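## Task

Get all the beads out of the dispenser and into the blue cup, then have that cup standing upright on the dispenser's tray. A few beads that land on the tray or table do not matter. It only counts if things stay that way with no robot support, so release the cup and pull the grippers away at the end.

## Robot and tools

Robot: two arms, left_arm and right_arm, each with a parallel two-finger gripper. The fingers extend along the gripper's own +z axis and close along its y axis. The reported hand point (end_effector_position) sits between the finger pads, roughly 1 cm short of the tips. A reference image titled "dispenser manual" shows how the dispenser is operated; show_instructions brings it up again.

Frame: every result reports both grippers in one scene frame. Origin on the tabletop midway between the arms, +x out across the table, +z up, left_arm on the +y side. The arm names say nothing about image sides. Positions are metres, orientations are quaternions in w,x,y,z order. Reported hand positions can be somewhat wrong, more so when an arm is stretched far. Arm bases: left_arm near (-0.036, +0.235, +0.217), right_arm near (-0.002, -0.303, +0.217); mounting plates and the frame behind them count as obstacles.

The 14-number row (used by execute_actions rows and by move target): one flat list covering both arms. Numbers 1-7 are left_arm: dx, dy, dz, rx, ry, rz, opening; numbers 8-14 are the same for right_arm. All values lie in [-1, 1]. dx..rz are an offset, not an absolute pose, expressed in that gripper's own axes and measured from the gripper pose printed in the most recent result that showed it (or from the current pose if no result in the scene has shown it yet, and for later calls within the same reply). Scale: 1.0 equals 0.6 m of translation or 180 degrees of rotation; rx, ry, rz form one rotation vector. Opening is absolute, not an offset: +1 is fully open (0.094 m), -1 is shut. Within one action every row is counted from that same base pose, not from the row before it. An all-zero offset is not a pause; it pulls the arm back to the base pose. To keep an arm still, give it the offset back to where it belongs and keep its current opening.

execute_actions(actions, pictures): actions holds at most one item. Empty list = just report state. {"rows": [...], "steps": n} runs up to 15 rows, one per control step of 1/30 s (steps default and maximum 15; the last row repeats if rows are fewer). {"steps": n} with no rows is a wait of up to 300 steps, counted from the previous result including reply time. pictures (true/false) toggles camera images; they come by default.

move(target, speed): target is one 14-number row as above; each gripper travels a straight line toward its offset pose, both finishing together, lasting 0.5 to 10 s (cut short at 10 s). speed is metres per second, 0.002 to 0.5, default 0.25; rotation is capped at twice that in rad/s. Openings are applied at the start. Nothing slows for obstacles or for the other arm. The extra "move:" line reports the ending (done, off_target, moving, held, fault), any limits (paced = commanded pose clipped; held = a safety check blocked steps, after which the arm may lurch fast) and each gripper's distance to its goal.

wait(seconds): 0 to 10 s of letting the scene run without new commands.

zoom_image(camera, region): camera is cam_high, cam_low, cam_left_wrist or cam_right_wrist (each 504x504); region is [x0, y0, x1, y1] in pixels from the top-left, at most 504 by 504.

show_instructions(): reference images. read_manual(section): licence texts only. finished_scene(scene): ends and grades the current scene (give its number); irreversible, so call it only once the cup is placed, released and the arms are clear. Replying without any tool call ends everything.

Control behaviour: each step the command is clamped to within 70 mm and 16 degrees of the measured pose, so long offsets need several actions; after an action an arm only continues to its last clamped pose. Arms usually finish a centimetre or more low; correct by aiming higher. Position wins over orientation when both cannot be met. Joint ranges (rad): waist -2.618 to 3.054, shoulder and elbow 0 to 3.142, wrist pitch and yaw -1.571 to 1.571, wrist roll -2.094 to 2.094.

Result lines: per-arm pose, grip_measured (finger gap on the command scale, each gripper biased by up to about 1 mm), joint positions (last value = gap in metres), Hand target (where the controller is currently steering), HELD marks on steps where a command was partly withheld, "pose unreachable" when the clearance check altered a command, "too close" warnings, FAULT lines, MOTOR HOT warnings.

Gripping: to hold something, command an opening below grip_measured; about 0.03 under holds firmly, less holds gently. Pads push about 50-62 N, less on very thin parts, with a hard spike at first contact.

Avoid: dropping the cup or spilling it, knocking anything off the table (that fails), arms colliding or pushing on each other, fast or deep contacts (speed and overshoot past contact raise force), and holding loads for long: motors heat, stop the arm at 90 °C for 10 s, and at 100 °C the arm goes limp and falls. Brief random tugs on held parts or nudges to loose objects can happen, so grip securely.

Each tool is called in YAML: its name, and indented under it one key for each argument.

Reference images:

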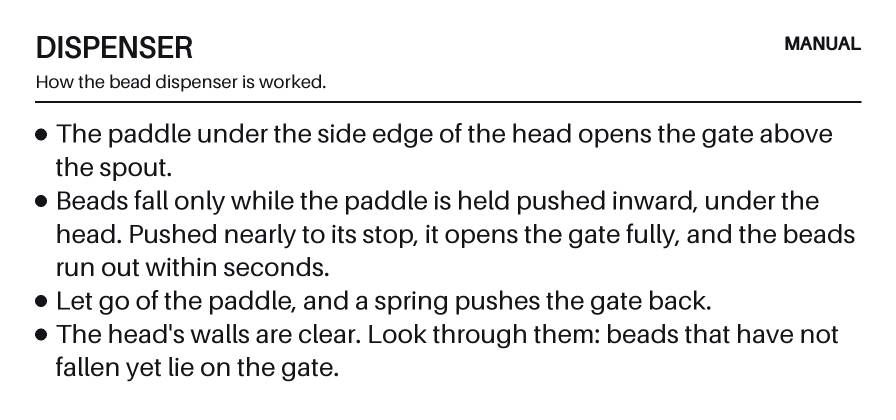

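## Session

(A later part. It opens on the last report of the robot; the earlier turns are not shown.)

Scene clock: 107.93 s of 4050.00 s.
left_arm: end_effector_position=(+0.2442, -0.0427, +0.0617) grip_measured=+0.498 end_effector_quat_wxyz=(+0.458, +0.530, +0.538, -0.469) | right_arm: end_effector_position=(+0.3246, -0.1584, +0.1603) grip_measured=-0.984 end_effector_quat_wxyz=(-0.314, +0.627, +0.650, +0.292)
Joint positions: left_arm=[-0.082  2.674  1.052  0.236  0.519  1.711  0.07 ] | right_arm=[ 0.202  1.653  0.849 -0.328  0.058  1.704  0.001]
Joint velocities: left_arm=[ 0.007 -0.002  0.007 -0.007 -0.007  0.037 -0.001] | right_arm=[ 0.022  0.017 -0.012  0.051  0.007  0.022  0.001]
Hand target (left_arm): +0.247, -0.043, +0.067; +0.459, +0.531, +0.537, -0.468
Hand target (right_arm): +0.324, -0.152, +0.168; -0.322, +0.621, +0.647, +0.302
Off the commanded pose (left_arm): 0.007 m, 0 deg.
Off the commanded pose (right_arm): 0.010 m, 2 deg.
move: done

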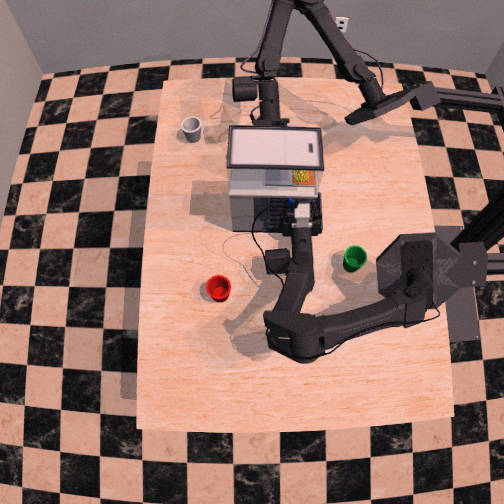

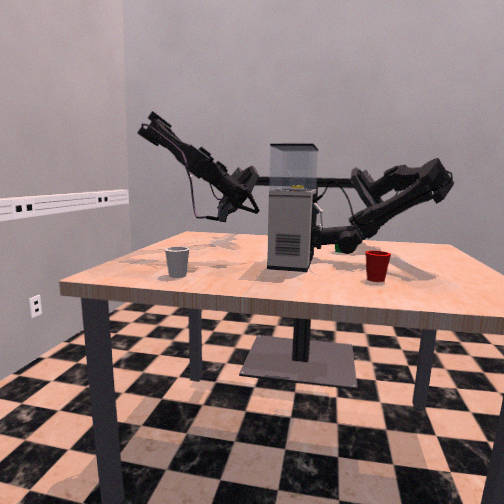

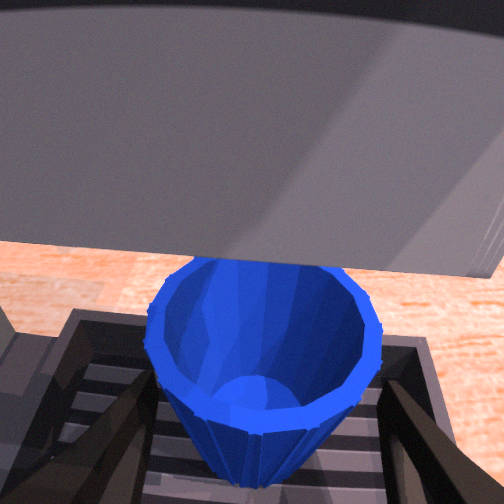

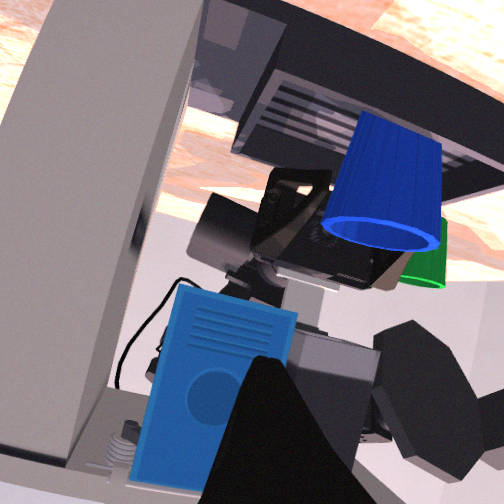

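move:
  target: [-0.01,0.005,-0.13,0,0,0,1,0.015,0,0,0,0.01,0,-1]
  speed: 0.1

Scene clock: 112.63 s of 4050.00 s.
left_arm: end_effector_position=(+0.2596, +0.0350, +0.0677) grip_measured=+1.000 end_effector_quat_wxyz=(+0.459, +0.530, +0.549, -0.455) | right_arm: end_effector_position=(+0.3247, -0.1593, +0.1590) grip_measured=-0.984 end_effector_quat_wxyz=(-0.317, +0.629, +0.647, +0.291)
Joint positions: left_arm=[0.038 2.409 0.958 0.033 0.52  1.831 0.094] | right_arm=[ 0.195  1.653  0.849 -0.328  0.052  1.705  0.001]
Joint velocities: left_arm=[ 0.007 -0.002 -0.007  0.037 -0.066  0.037  0.   ] | right_arm=[ 0.022 -0.017 -0.007 -0.037  0.066  0.022 -0.   ]
Hand target (left_arm): +0.249, +0.034, +0.078; +0.457, +0.530, +0.538, -0.470
Hand target (right_arm): +0.324, -0.153, +0.167; -0.325, +0.623, +0.645, +0.301
Off the commanded pose (left_arm): 0.016 m, 2 deg.
Off the commanded pose (right_arm): 0.011 m, 2 deg.
After step 90, 0.37 s passed at rest.
move: off_target (left_arm, right_arm)

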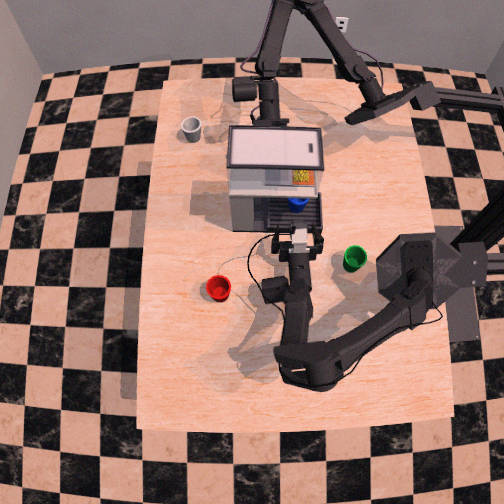

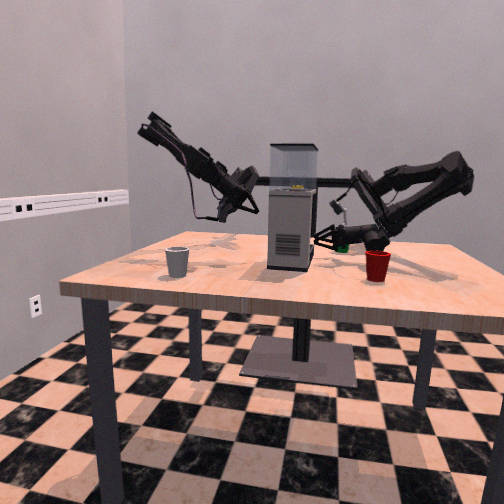

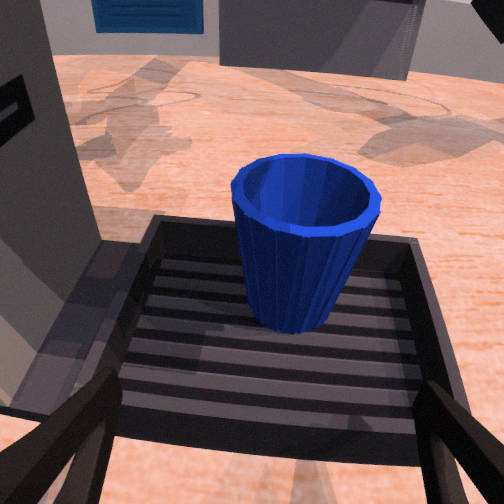

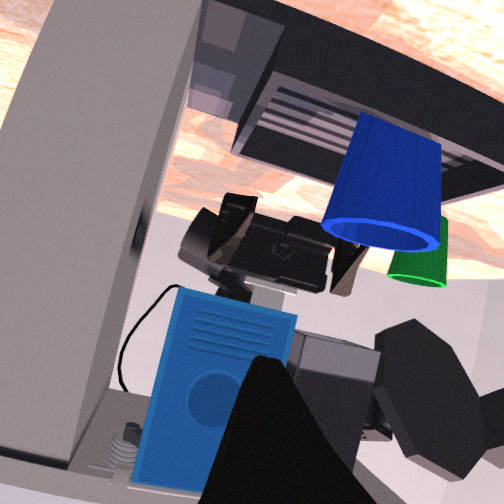

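move:
  target: [-0.055,-0.016,0.17,0,-0.05,0.008,1,0.015,0,0,0,0.01,0,-1]
  speed: 0.07

Scene clock: 120.83 s of 4050.00 s.
left_arm: end_effector_position=(+0.2446, -0.0634, +0.0769) grip_measured=+1.000 end_effector_quat_wxyz=(+0.491, +0.502, +0.515, -0.492) | right_arm: end_effector_position=(+0.3249, -0.1603, +0.1575) grip_measured=-0.984 end_effector_quat_wxyz=(-0.319, +0.632, +0.644, +0.290)
Joint positions: left_arm=[-0.108  2.743  1.088  0.287  0.621  1.682  0.094] | right_arm=[ 0.187  1.653  0.849 -0.328  0.045  1.706  0.001]
Joint velocities: left_arm=[-0.012 -0.017  0.017 -0.022  0.051  0.051  0.   ] | right_arm=[-0.017  0.002  0.002  0.037  0.051  0.051  0.   ]
Hand target (left_arm): +0.251, -0.071, +0.085; +0.506, +0.500, +0.505, -0.489
Hand target (right_arm): +0.325, -0.154, +0.166; -0.327, +0.625, +0.642, +0.301
Off the commanded pose (left_arm): 0.013 m, 2 deg.
Off the commanded pose (right_arm): 0.011 m, 2 deg.
After step 90, 3.23 s passed at rest.
move: off_target (left_arm, right_arm)

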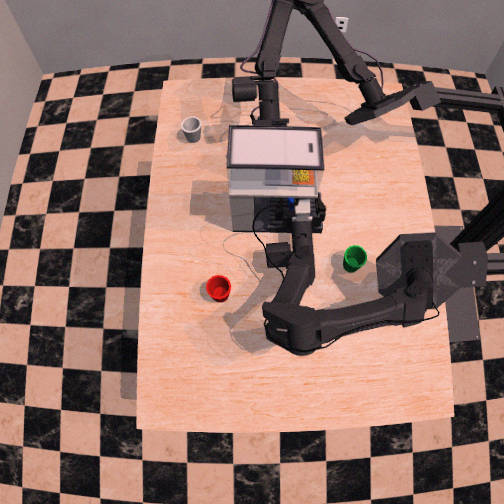

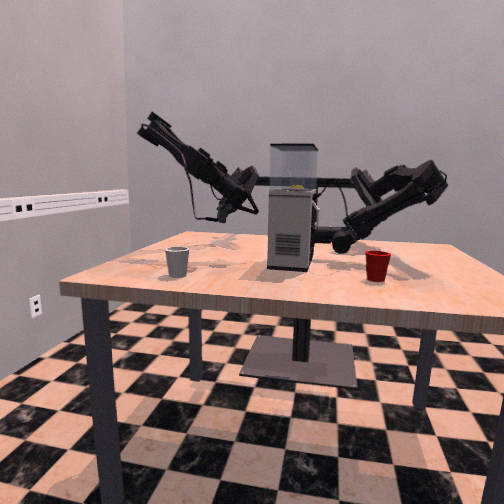

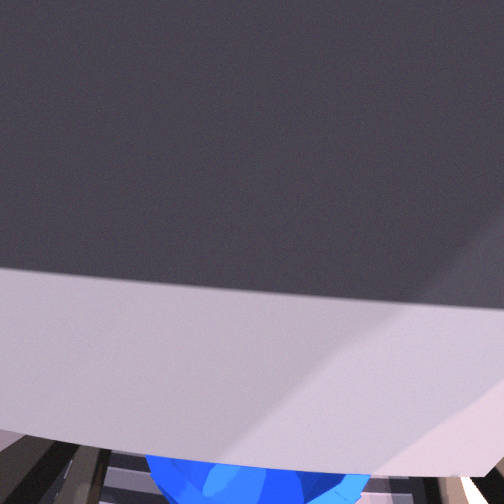

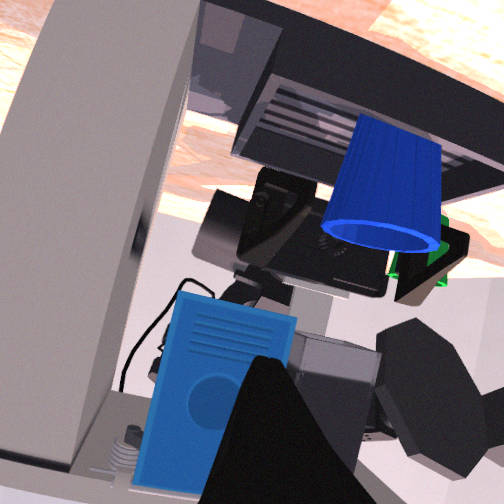

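move:
  target: [-0.01,0.01,0.01,0,-0.008,0,0.3,0.015,0,0,0,0.01,0,-1]

move:
  target: [-0.025,-0.008,-0.04,0.008,-0.01,0,0.3,0.015,0,0,0,0.01,0,-1]
  speed: 0.03

Scene clock: 125.07 s of 4050.00 s.
left_arm: end_effector_position=(+0.2463, -0.0628, +0.0758) grip_measured=+0.364 end_effector_quat_wxyz=(+0.487, +0.496, +0.521, -0.495) | right_arm: end_effector_position=(+0.3251, -0.1612, +0.1563) grip_measured=-0.984 end_effector_quat_wxyz=(-0.321, +0.633, +0.641, +0.290)
Joint positions: left_arm=[-0.105  2.743  1.093  0.285  0.622  1.667  0.064] | right_arm=[ 0.179  1.653  0.849 -0.328  0.04   1.707  0.001]
Joint velocities: left_arm=[-0.002 -0.012 -0.007  0.051 -0.022  0.022  0.001] | right_arm=[-0.002 -0.002 -0.002 -0.051 -0.051  0.022 -0.   ]
Hand target (left_arm): +0.250, -0.069, +0.083; +0.497, +0.496, +0.509, -0.498
Hand target (right_arm): +0.325, -0.155, +0.165; -0.329, +0.627, +0.639, +0.300
Off the commanded pose (left_arm): 0.011 m, 2 deg.
Off the commanded pose (right_arm): 0.011 m, 2 deg.
After step 90, 0.53 s passed at rest.
move: off_target (left_arm, right_arm)

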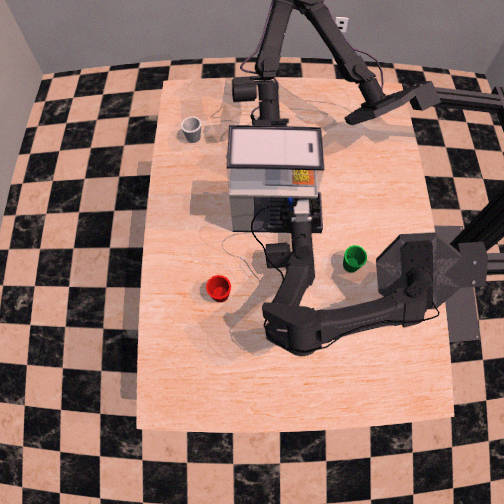

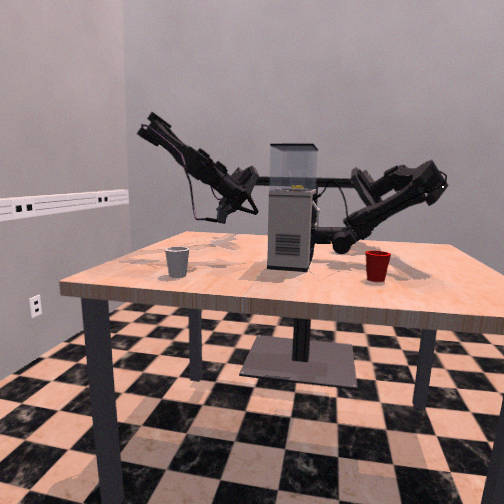

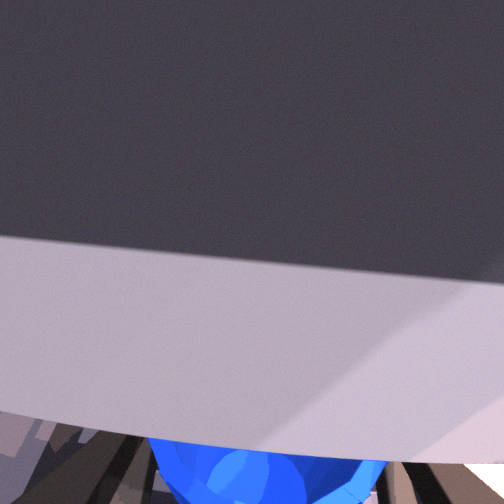

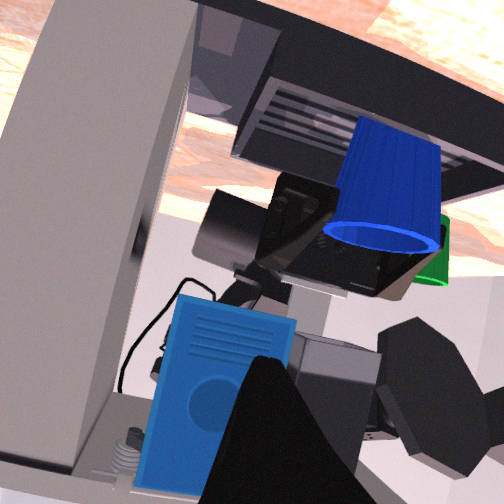

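Scene clock: 126.30 s of 4050.00 s.
left_arm: end_effector_position=(+0.2523, -0.0404, +0.0762) grip_measured=+0.364 end_effector_quat_wxyz=(+0.487, +0.497, +0.524, -0.490) | right_arm: end_effector_position=(+0.3252, -0.1621, +0.1550) grip_measured=-0.984 end_effector_quat_wxyz=(-0.323, +0.635, +0.639, +0.289)
Joint positions: left_arm=[-0.069  2.668  1.06   0.227  0.621  1.706  0.064] | right_arm=[ 0.172  1.653  0.849 -0.328  0.034  1.707  0.001]
Joint velocities: left_arm=[-0.007 -0.022  0.007 -0.066 -0.022  0.022 -0.   ] | right_arm=[-0.002  0.007 -0.002 -0.051 -0.022  0.037 -0.   ]
Hand target (left_arm): +0.242, -0.039, +0.091; +0.489, +0.495, +0.507, -0.509
Hand target (right_arm): +0.325, -0.156, +0.163; -0.331, +0.629, +0.636, +0.300
Off the commanded pose (left_arm): 0.019 m, 3 deg.
Off the commanded pose (right_arm): 0.011 m, 2 deg.
move: off_target (left_arm, right_arm)

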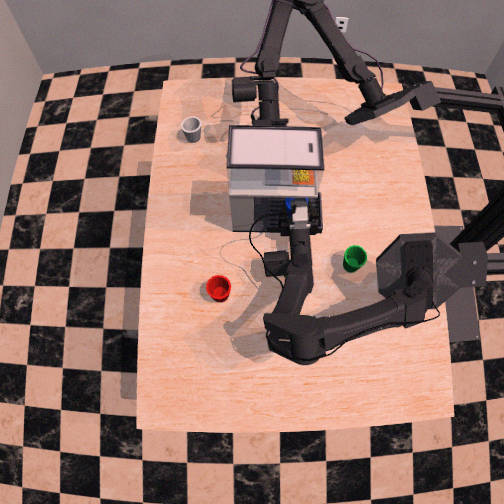

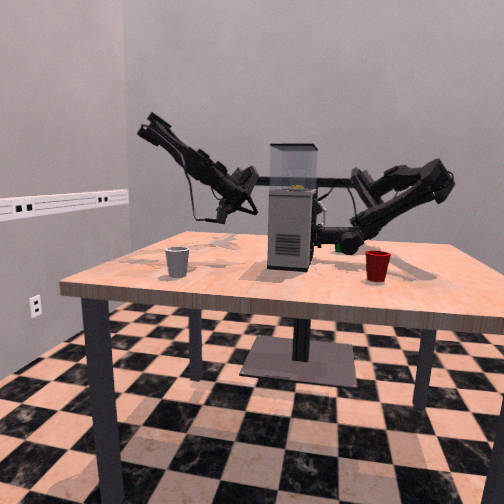

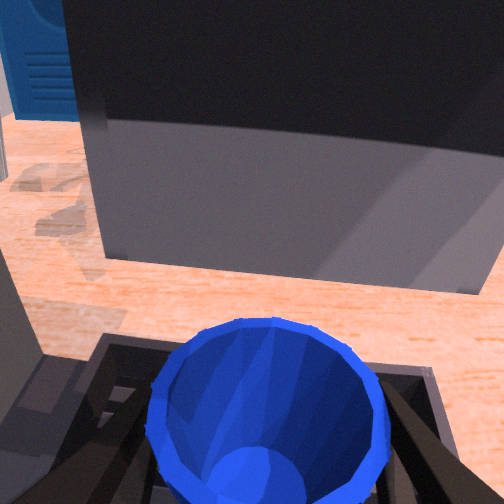

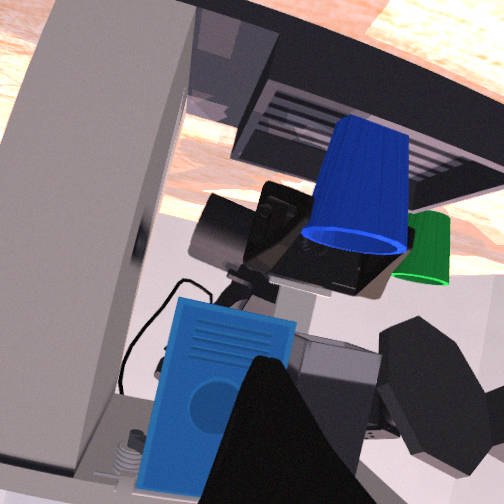

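move:
  target: [-0.02,-0.015,-0.15,0.01,0.02,0.01,1,0.068,-0.012,0.063,0,0.03,0,-1]
  speed: 0.07

Scene clock: 132.97 s of 4050.00 s.
left_arm: end_effector_position=(+0.2537, +0.0495, +0.0837) grip_measured=+1.000 end_effector_quat_wxyz=(+0.475, +0.526, +0.532, -0.463) | right_arm: end_effector_position=(+0.3280, -0.1178, +0.1567) grip_measured=-0.984 end_effector_quat_wxyz=(-0.339, +0.634, +0.620, +0.315)
Joint positions: left_arm=[ 0.054  2.34   0.916 -0.023  0.565  1.882  0.094] | right_arm=[ 0.226  1.782  0.849 -0.165 -0.003  1.769  0.001]
Joint velocities: left_arm=[ 0.007  0.007  0.012 -0.066 -0.022 -0.037  0.   ] | right_arm=[-0.002 -0.007 -0.017 -0.037 -0.007  0.066  0.   ]
Hand target (left_arm): +0.243, +0.049, +0.091; +0.470, +0.529, +0.523, -0.475
Hand target (right_arm): +0.317, -0.107, +0.164; -0.353, +0.621, +0.623, +0.319
Off the commanded pose (left_arm): 0.015 m, 2 deg.
Off the commanded pose (right_arm): 0.017 m, 2 deg.
After step 90, 1.87 s passed at rest.
move: off_target (left_arm, right_arm)

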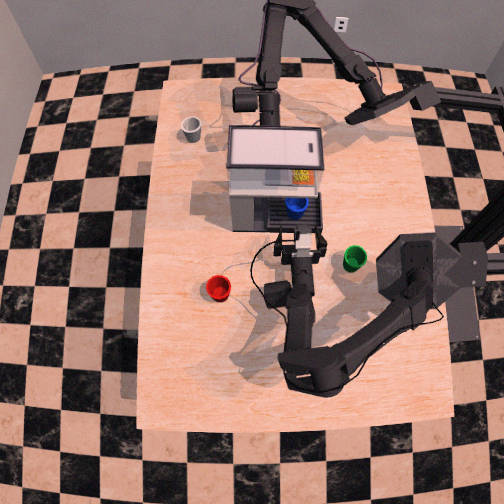

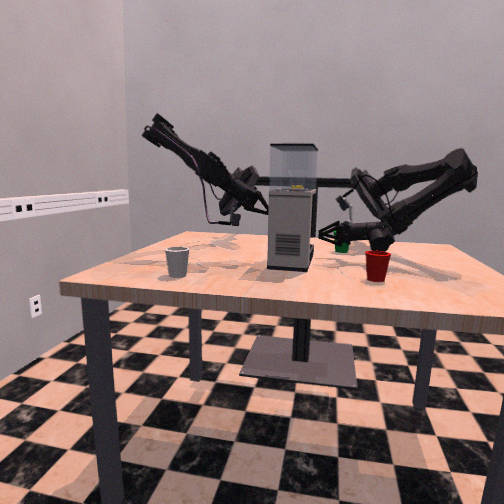

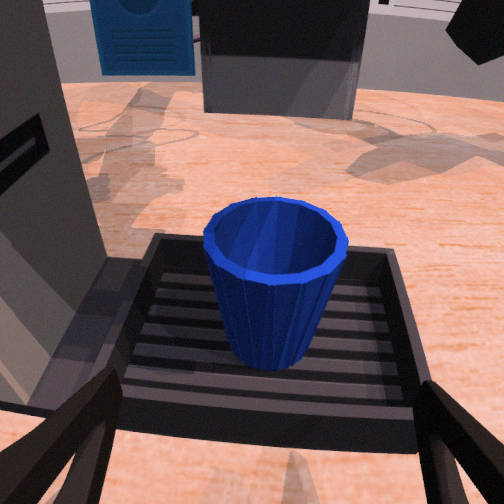

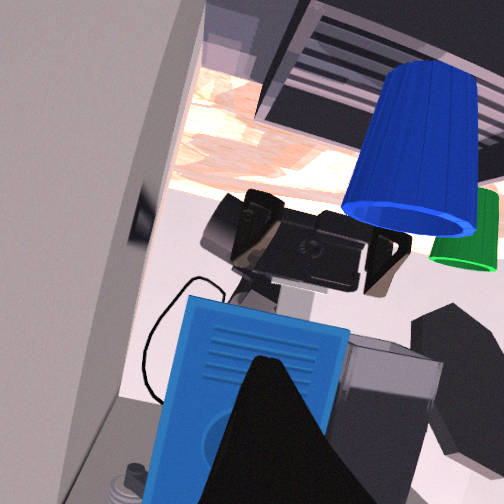

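move:
  target: [-0.015,0,-0.08,0,0,0,1,0.082,-0.02,0.075,0,0.06,0,-1]
  speed: 0.05

Scene clock: 138.40 s of 4050.00 s.
left_arm: end_effector_position=(+0.2670, +0.0977, +0.0880) grip_measured=+1.000 end_effector_quat_wxyz=(+0.478, +0.527, +0.542, -0.447) | right_arm: end_effector_position=(+0.3296, -0.0711, +0.1527) grip_measured=-0.984 end_effector_quat_wxyz=(-0.365, +0.630, +0.586, +0.355)
Joint positions: left_arm=[ 0.123  2.184  0.916 -0.182  0.562  1.95   0.094] | right_arm=[ 0.242  1.941  0.849  0.052 -0.094  1.814  0.001]
Joint velocities: left_arm=[ 0.012 -0.002  0.002 -0.007 -0.066 -0.037  0.   ] | right_arm=[ 0.012 -0.017  0.007  0.022 -0.037  0.022 -0.   ]
Hand target (left_arm): +0.253, +0.096, +0.098; +0.475, +0.526, +0.532, -0.463
Hand target (right_arm): +0.316, -0.054, +0.172; -0.395, +0.602, +0.585, +0.373
Off the commanded pose (left_arm): 0.018 m, 2 deg.
Off the commanded pose (right_arm): 0.030 m, 5 deg.
After step 90, 0.23 s passed at rest.
move: off_target (left_arm, right_arm)

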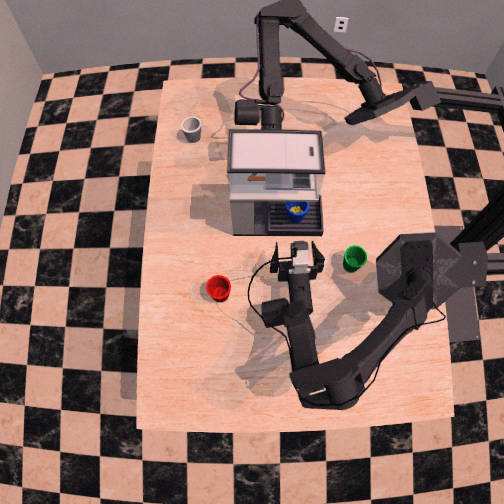

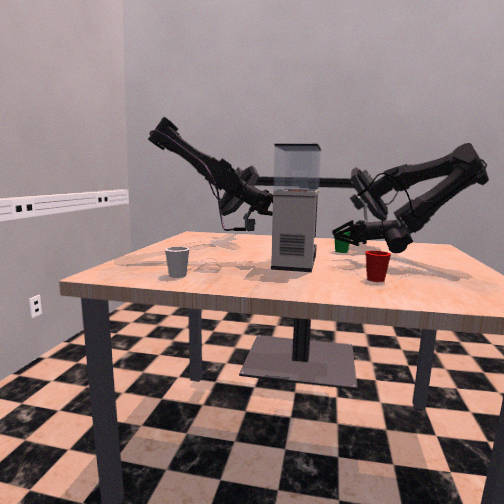

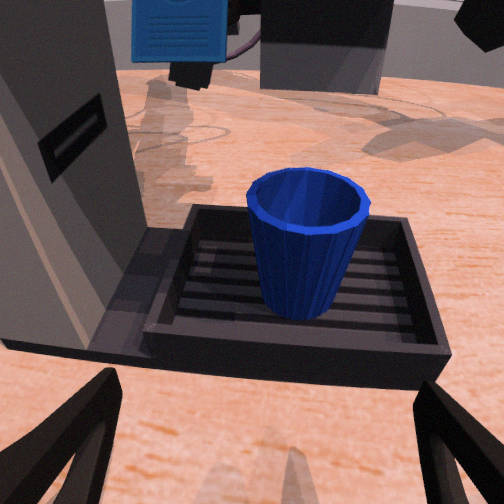

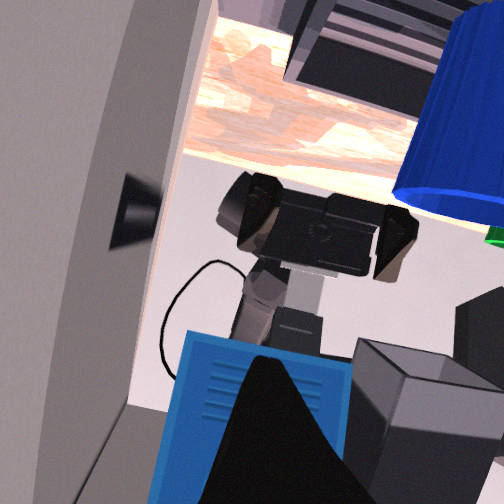

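move:
  target: [-0.08,0,-0.15,0,0,0,1,-0.05,0,-0.25,0,0,0,-1]
  speed: 0.15

Scene clock: 142.10 s of 4050.00 s.
left_arm: end_effector_position=(+0.2700, +0.1819, +0.1411) grip_measured=+1.000 end_effector_quat_wxyz=(+0.478, +0.528, +0.548, -0.439) | right_arm: end_effector_position=(+0.3161, -0.2150, +0.1868) grip_measured=-0.984 end_effector_quat_wxyz=(-0.369, +0.636, +0.589, +0.335)
Joint positions: left_arm=[ 0.167  1.815  0.893 -0.532  0.557  1.99   0.094] | right_arm=[ 0.049  1.387  0.792 -0.496 -0.164  1.661  0.001]
Joint velocities: left_arm=[-0.027 -0.007  0.007 -0.037 -0.007  0.051  0.   ] | right_arm=[-0.017 -0.012 -0.002 -0.066 -0.007  0.037  0.001]
Hand target (left_arm): +0.263, +0.181, +0.148; +0.478, +0.527, +0.542, -0.447
Hand target (right_arm): +0.325, -0.219, +0.198; -0.365, +0.630, +0.587, +0.355
Off the commanded pose (left_arm): 0.011 m, 1 deg.
Off the commanded pose (right_arm): 0.015 m, 2 deg.
move: off_target (left_arm, right_arm)

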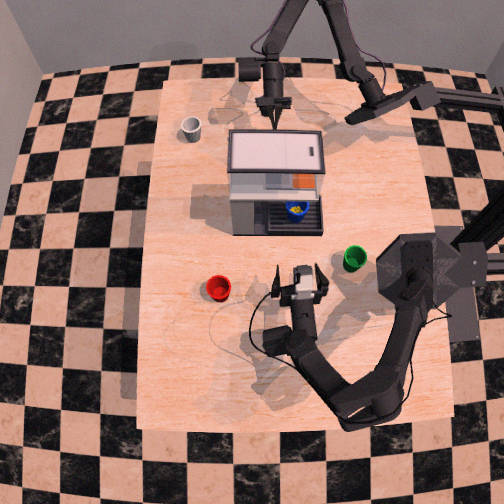

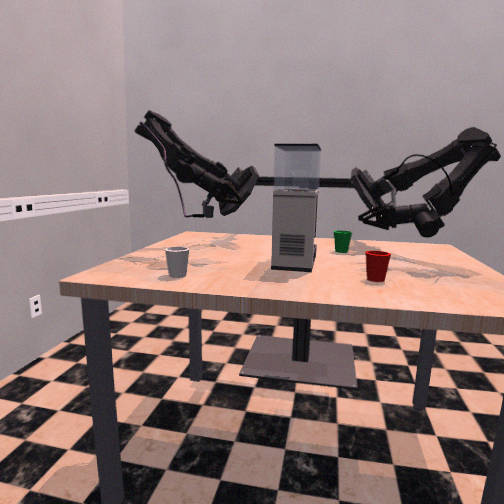

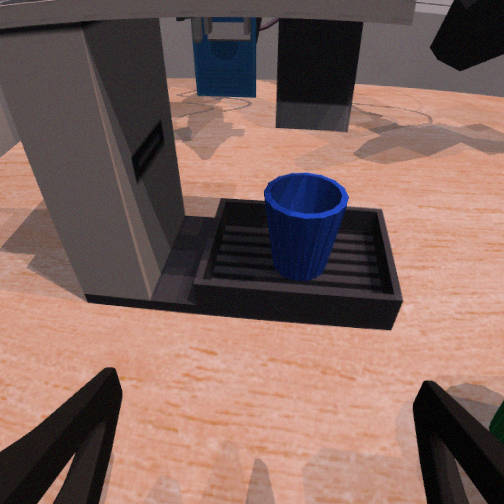

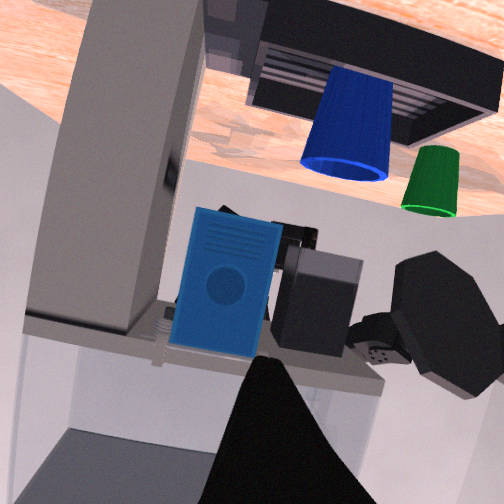

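finished_scene:
  scene: 1

The scene is finished: the task was done.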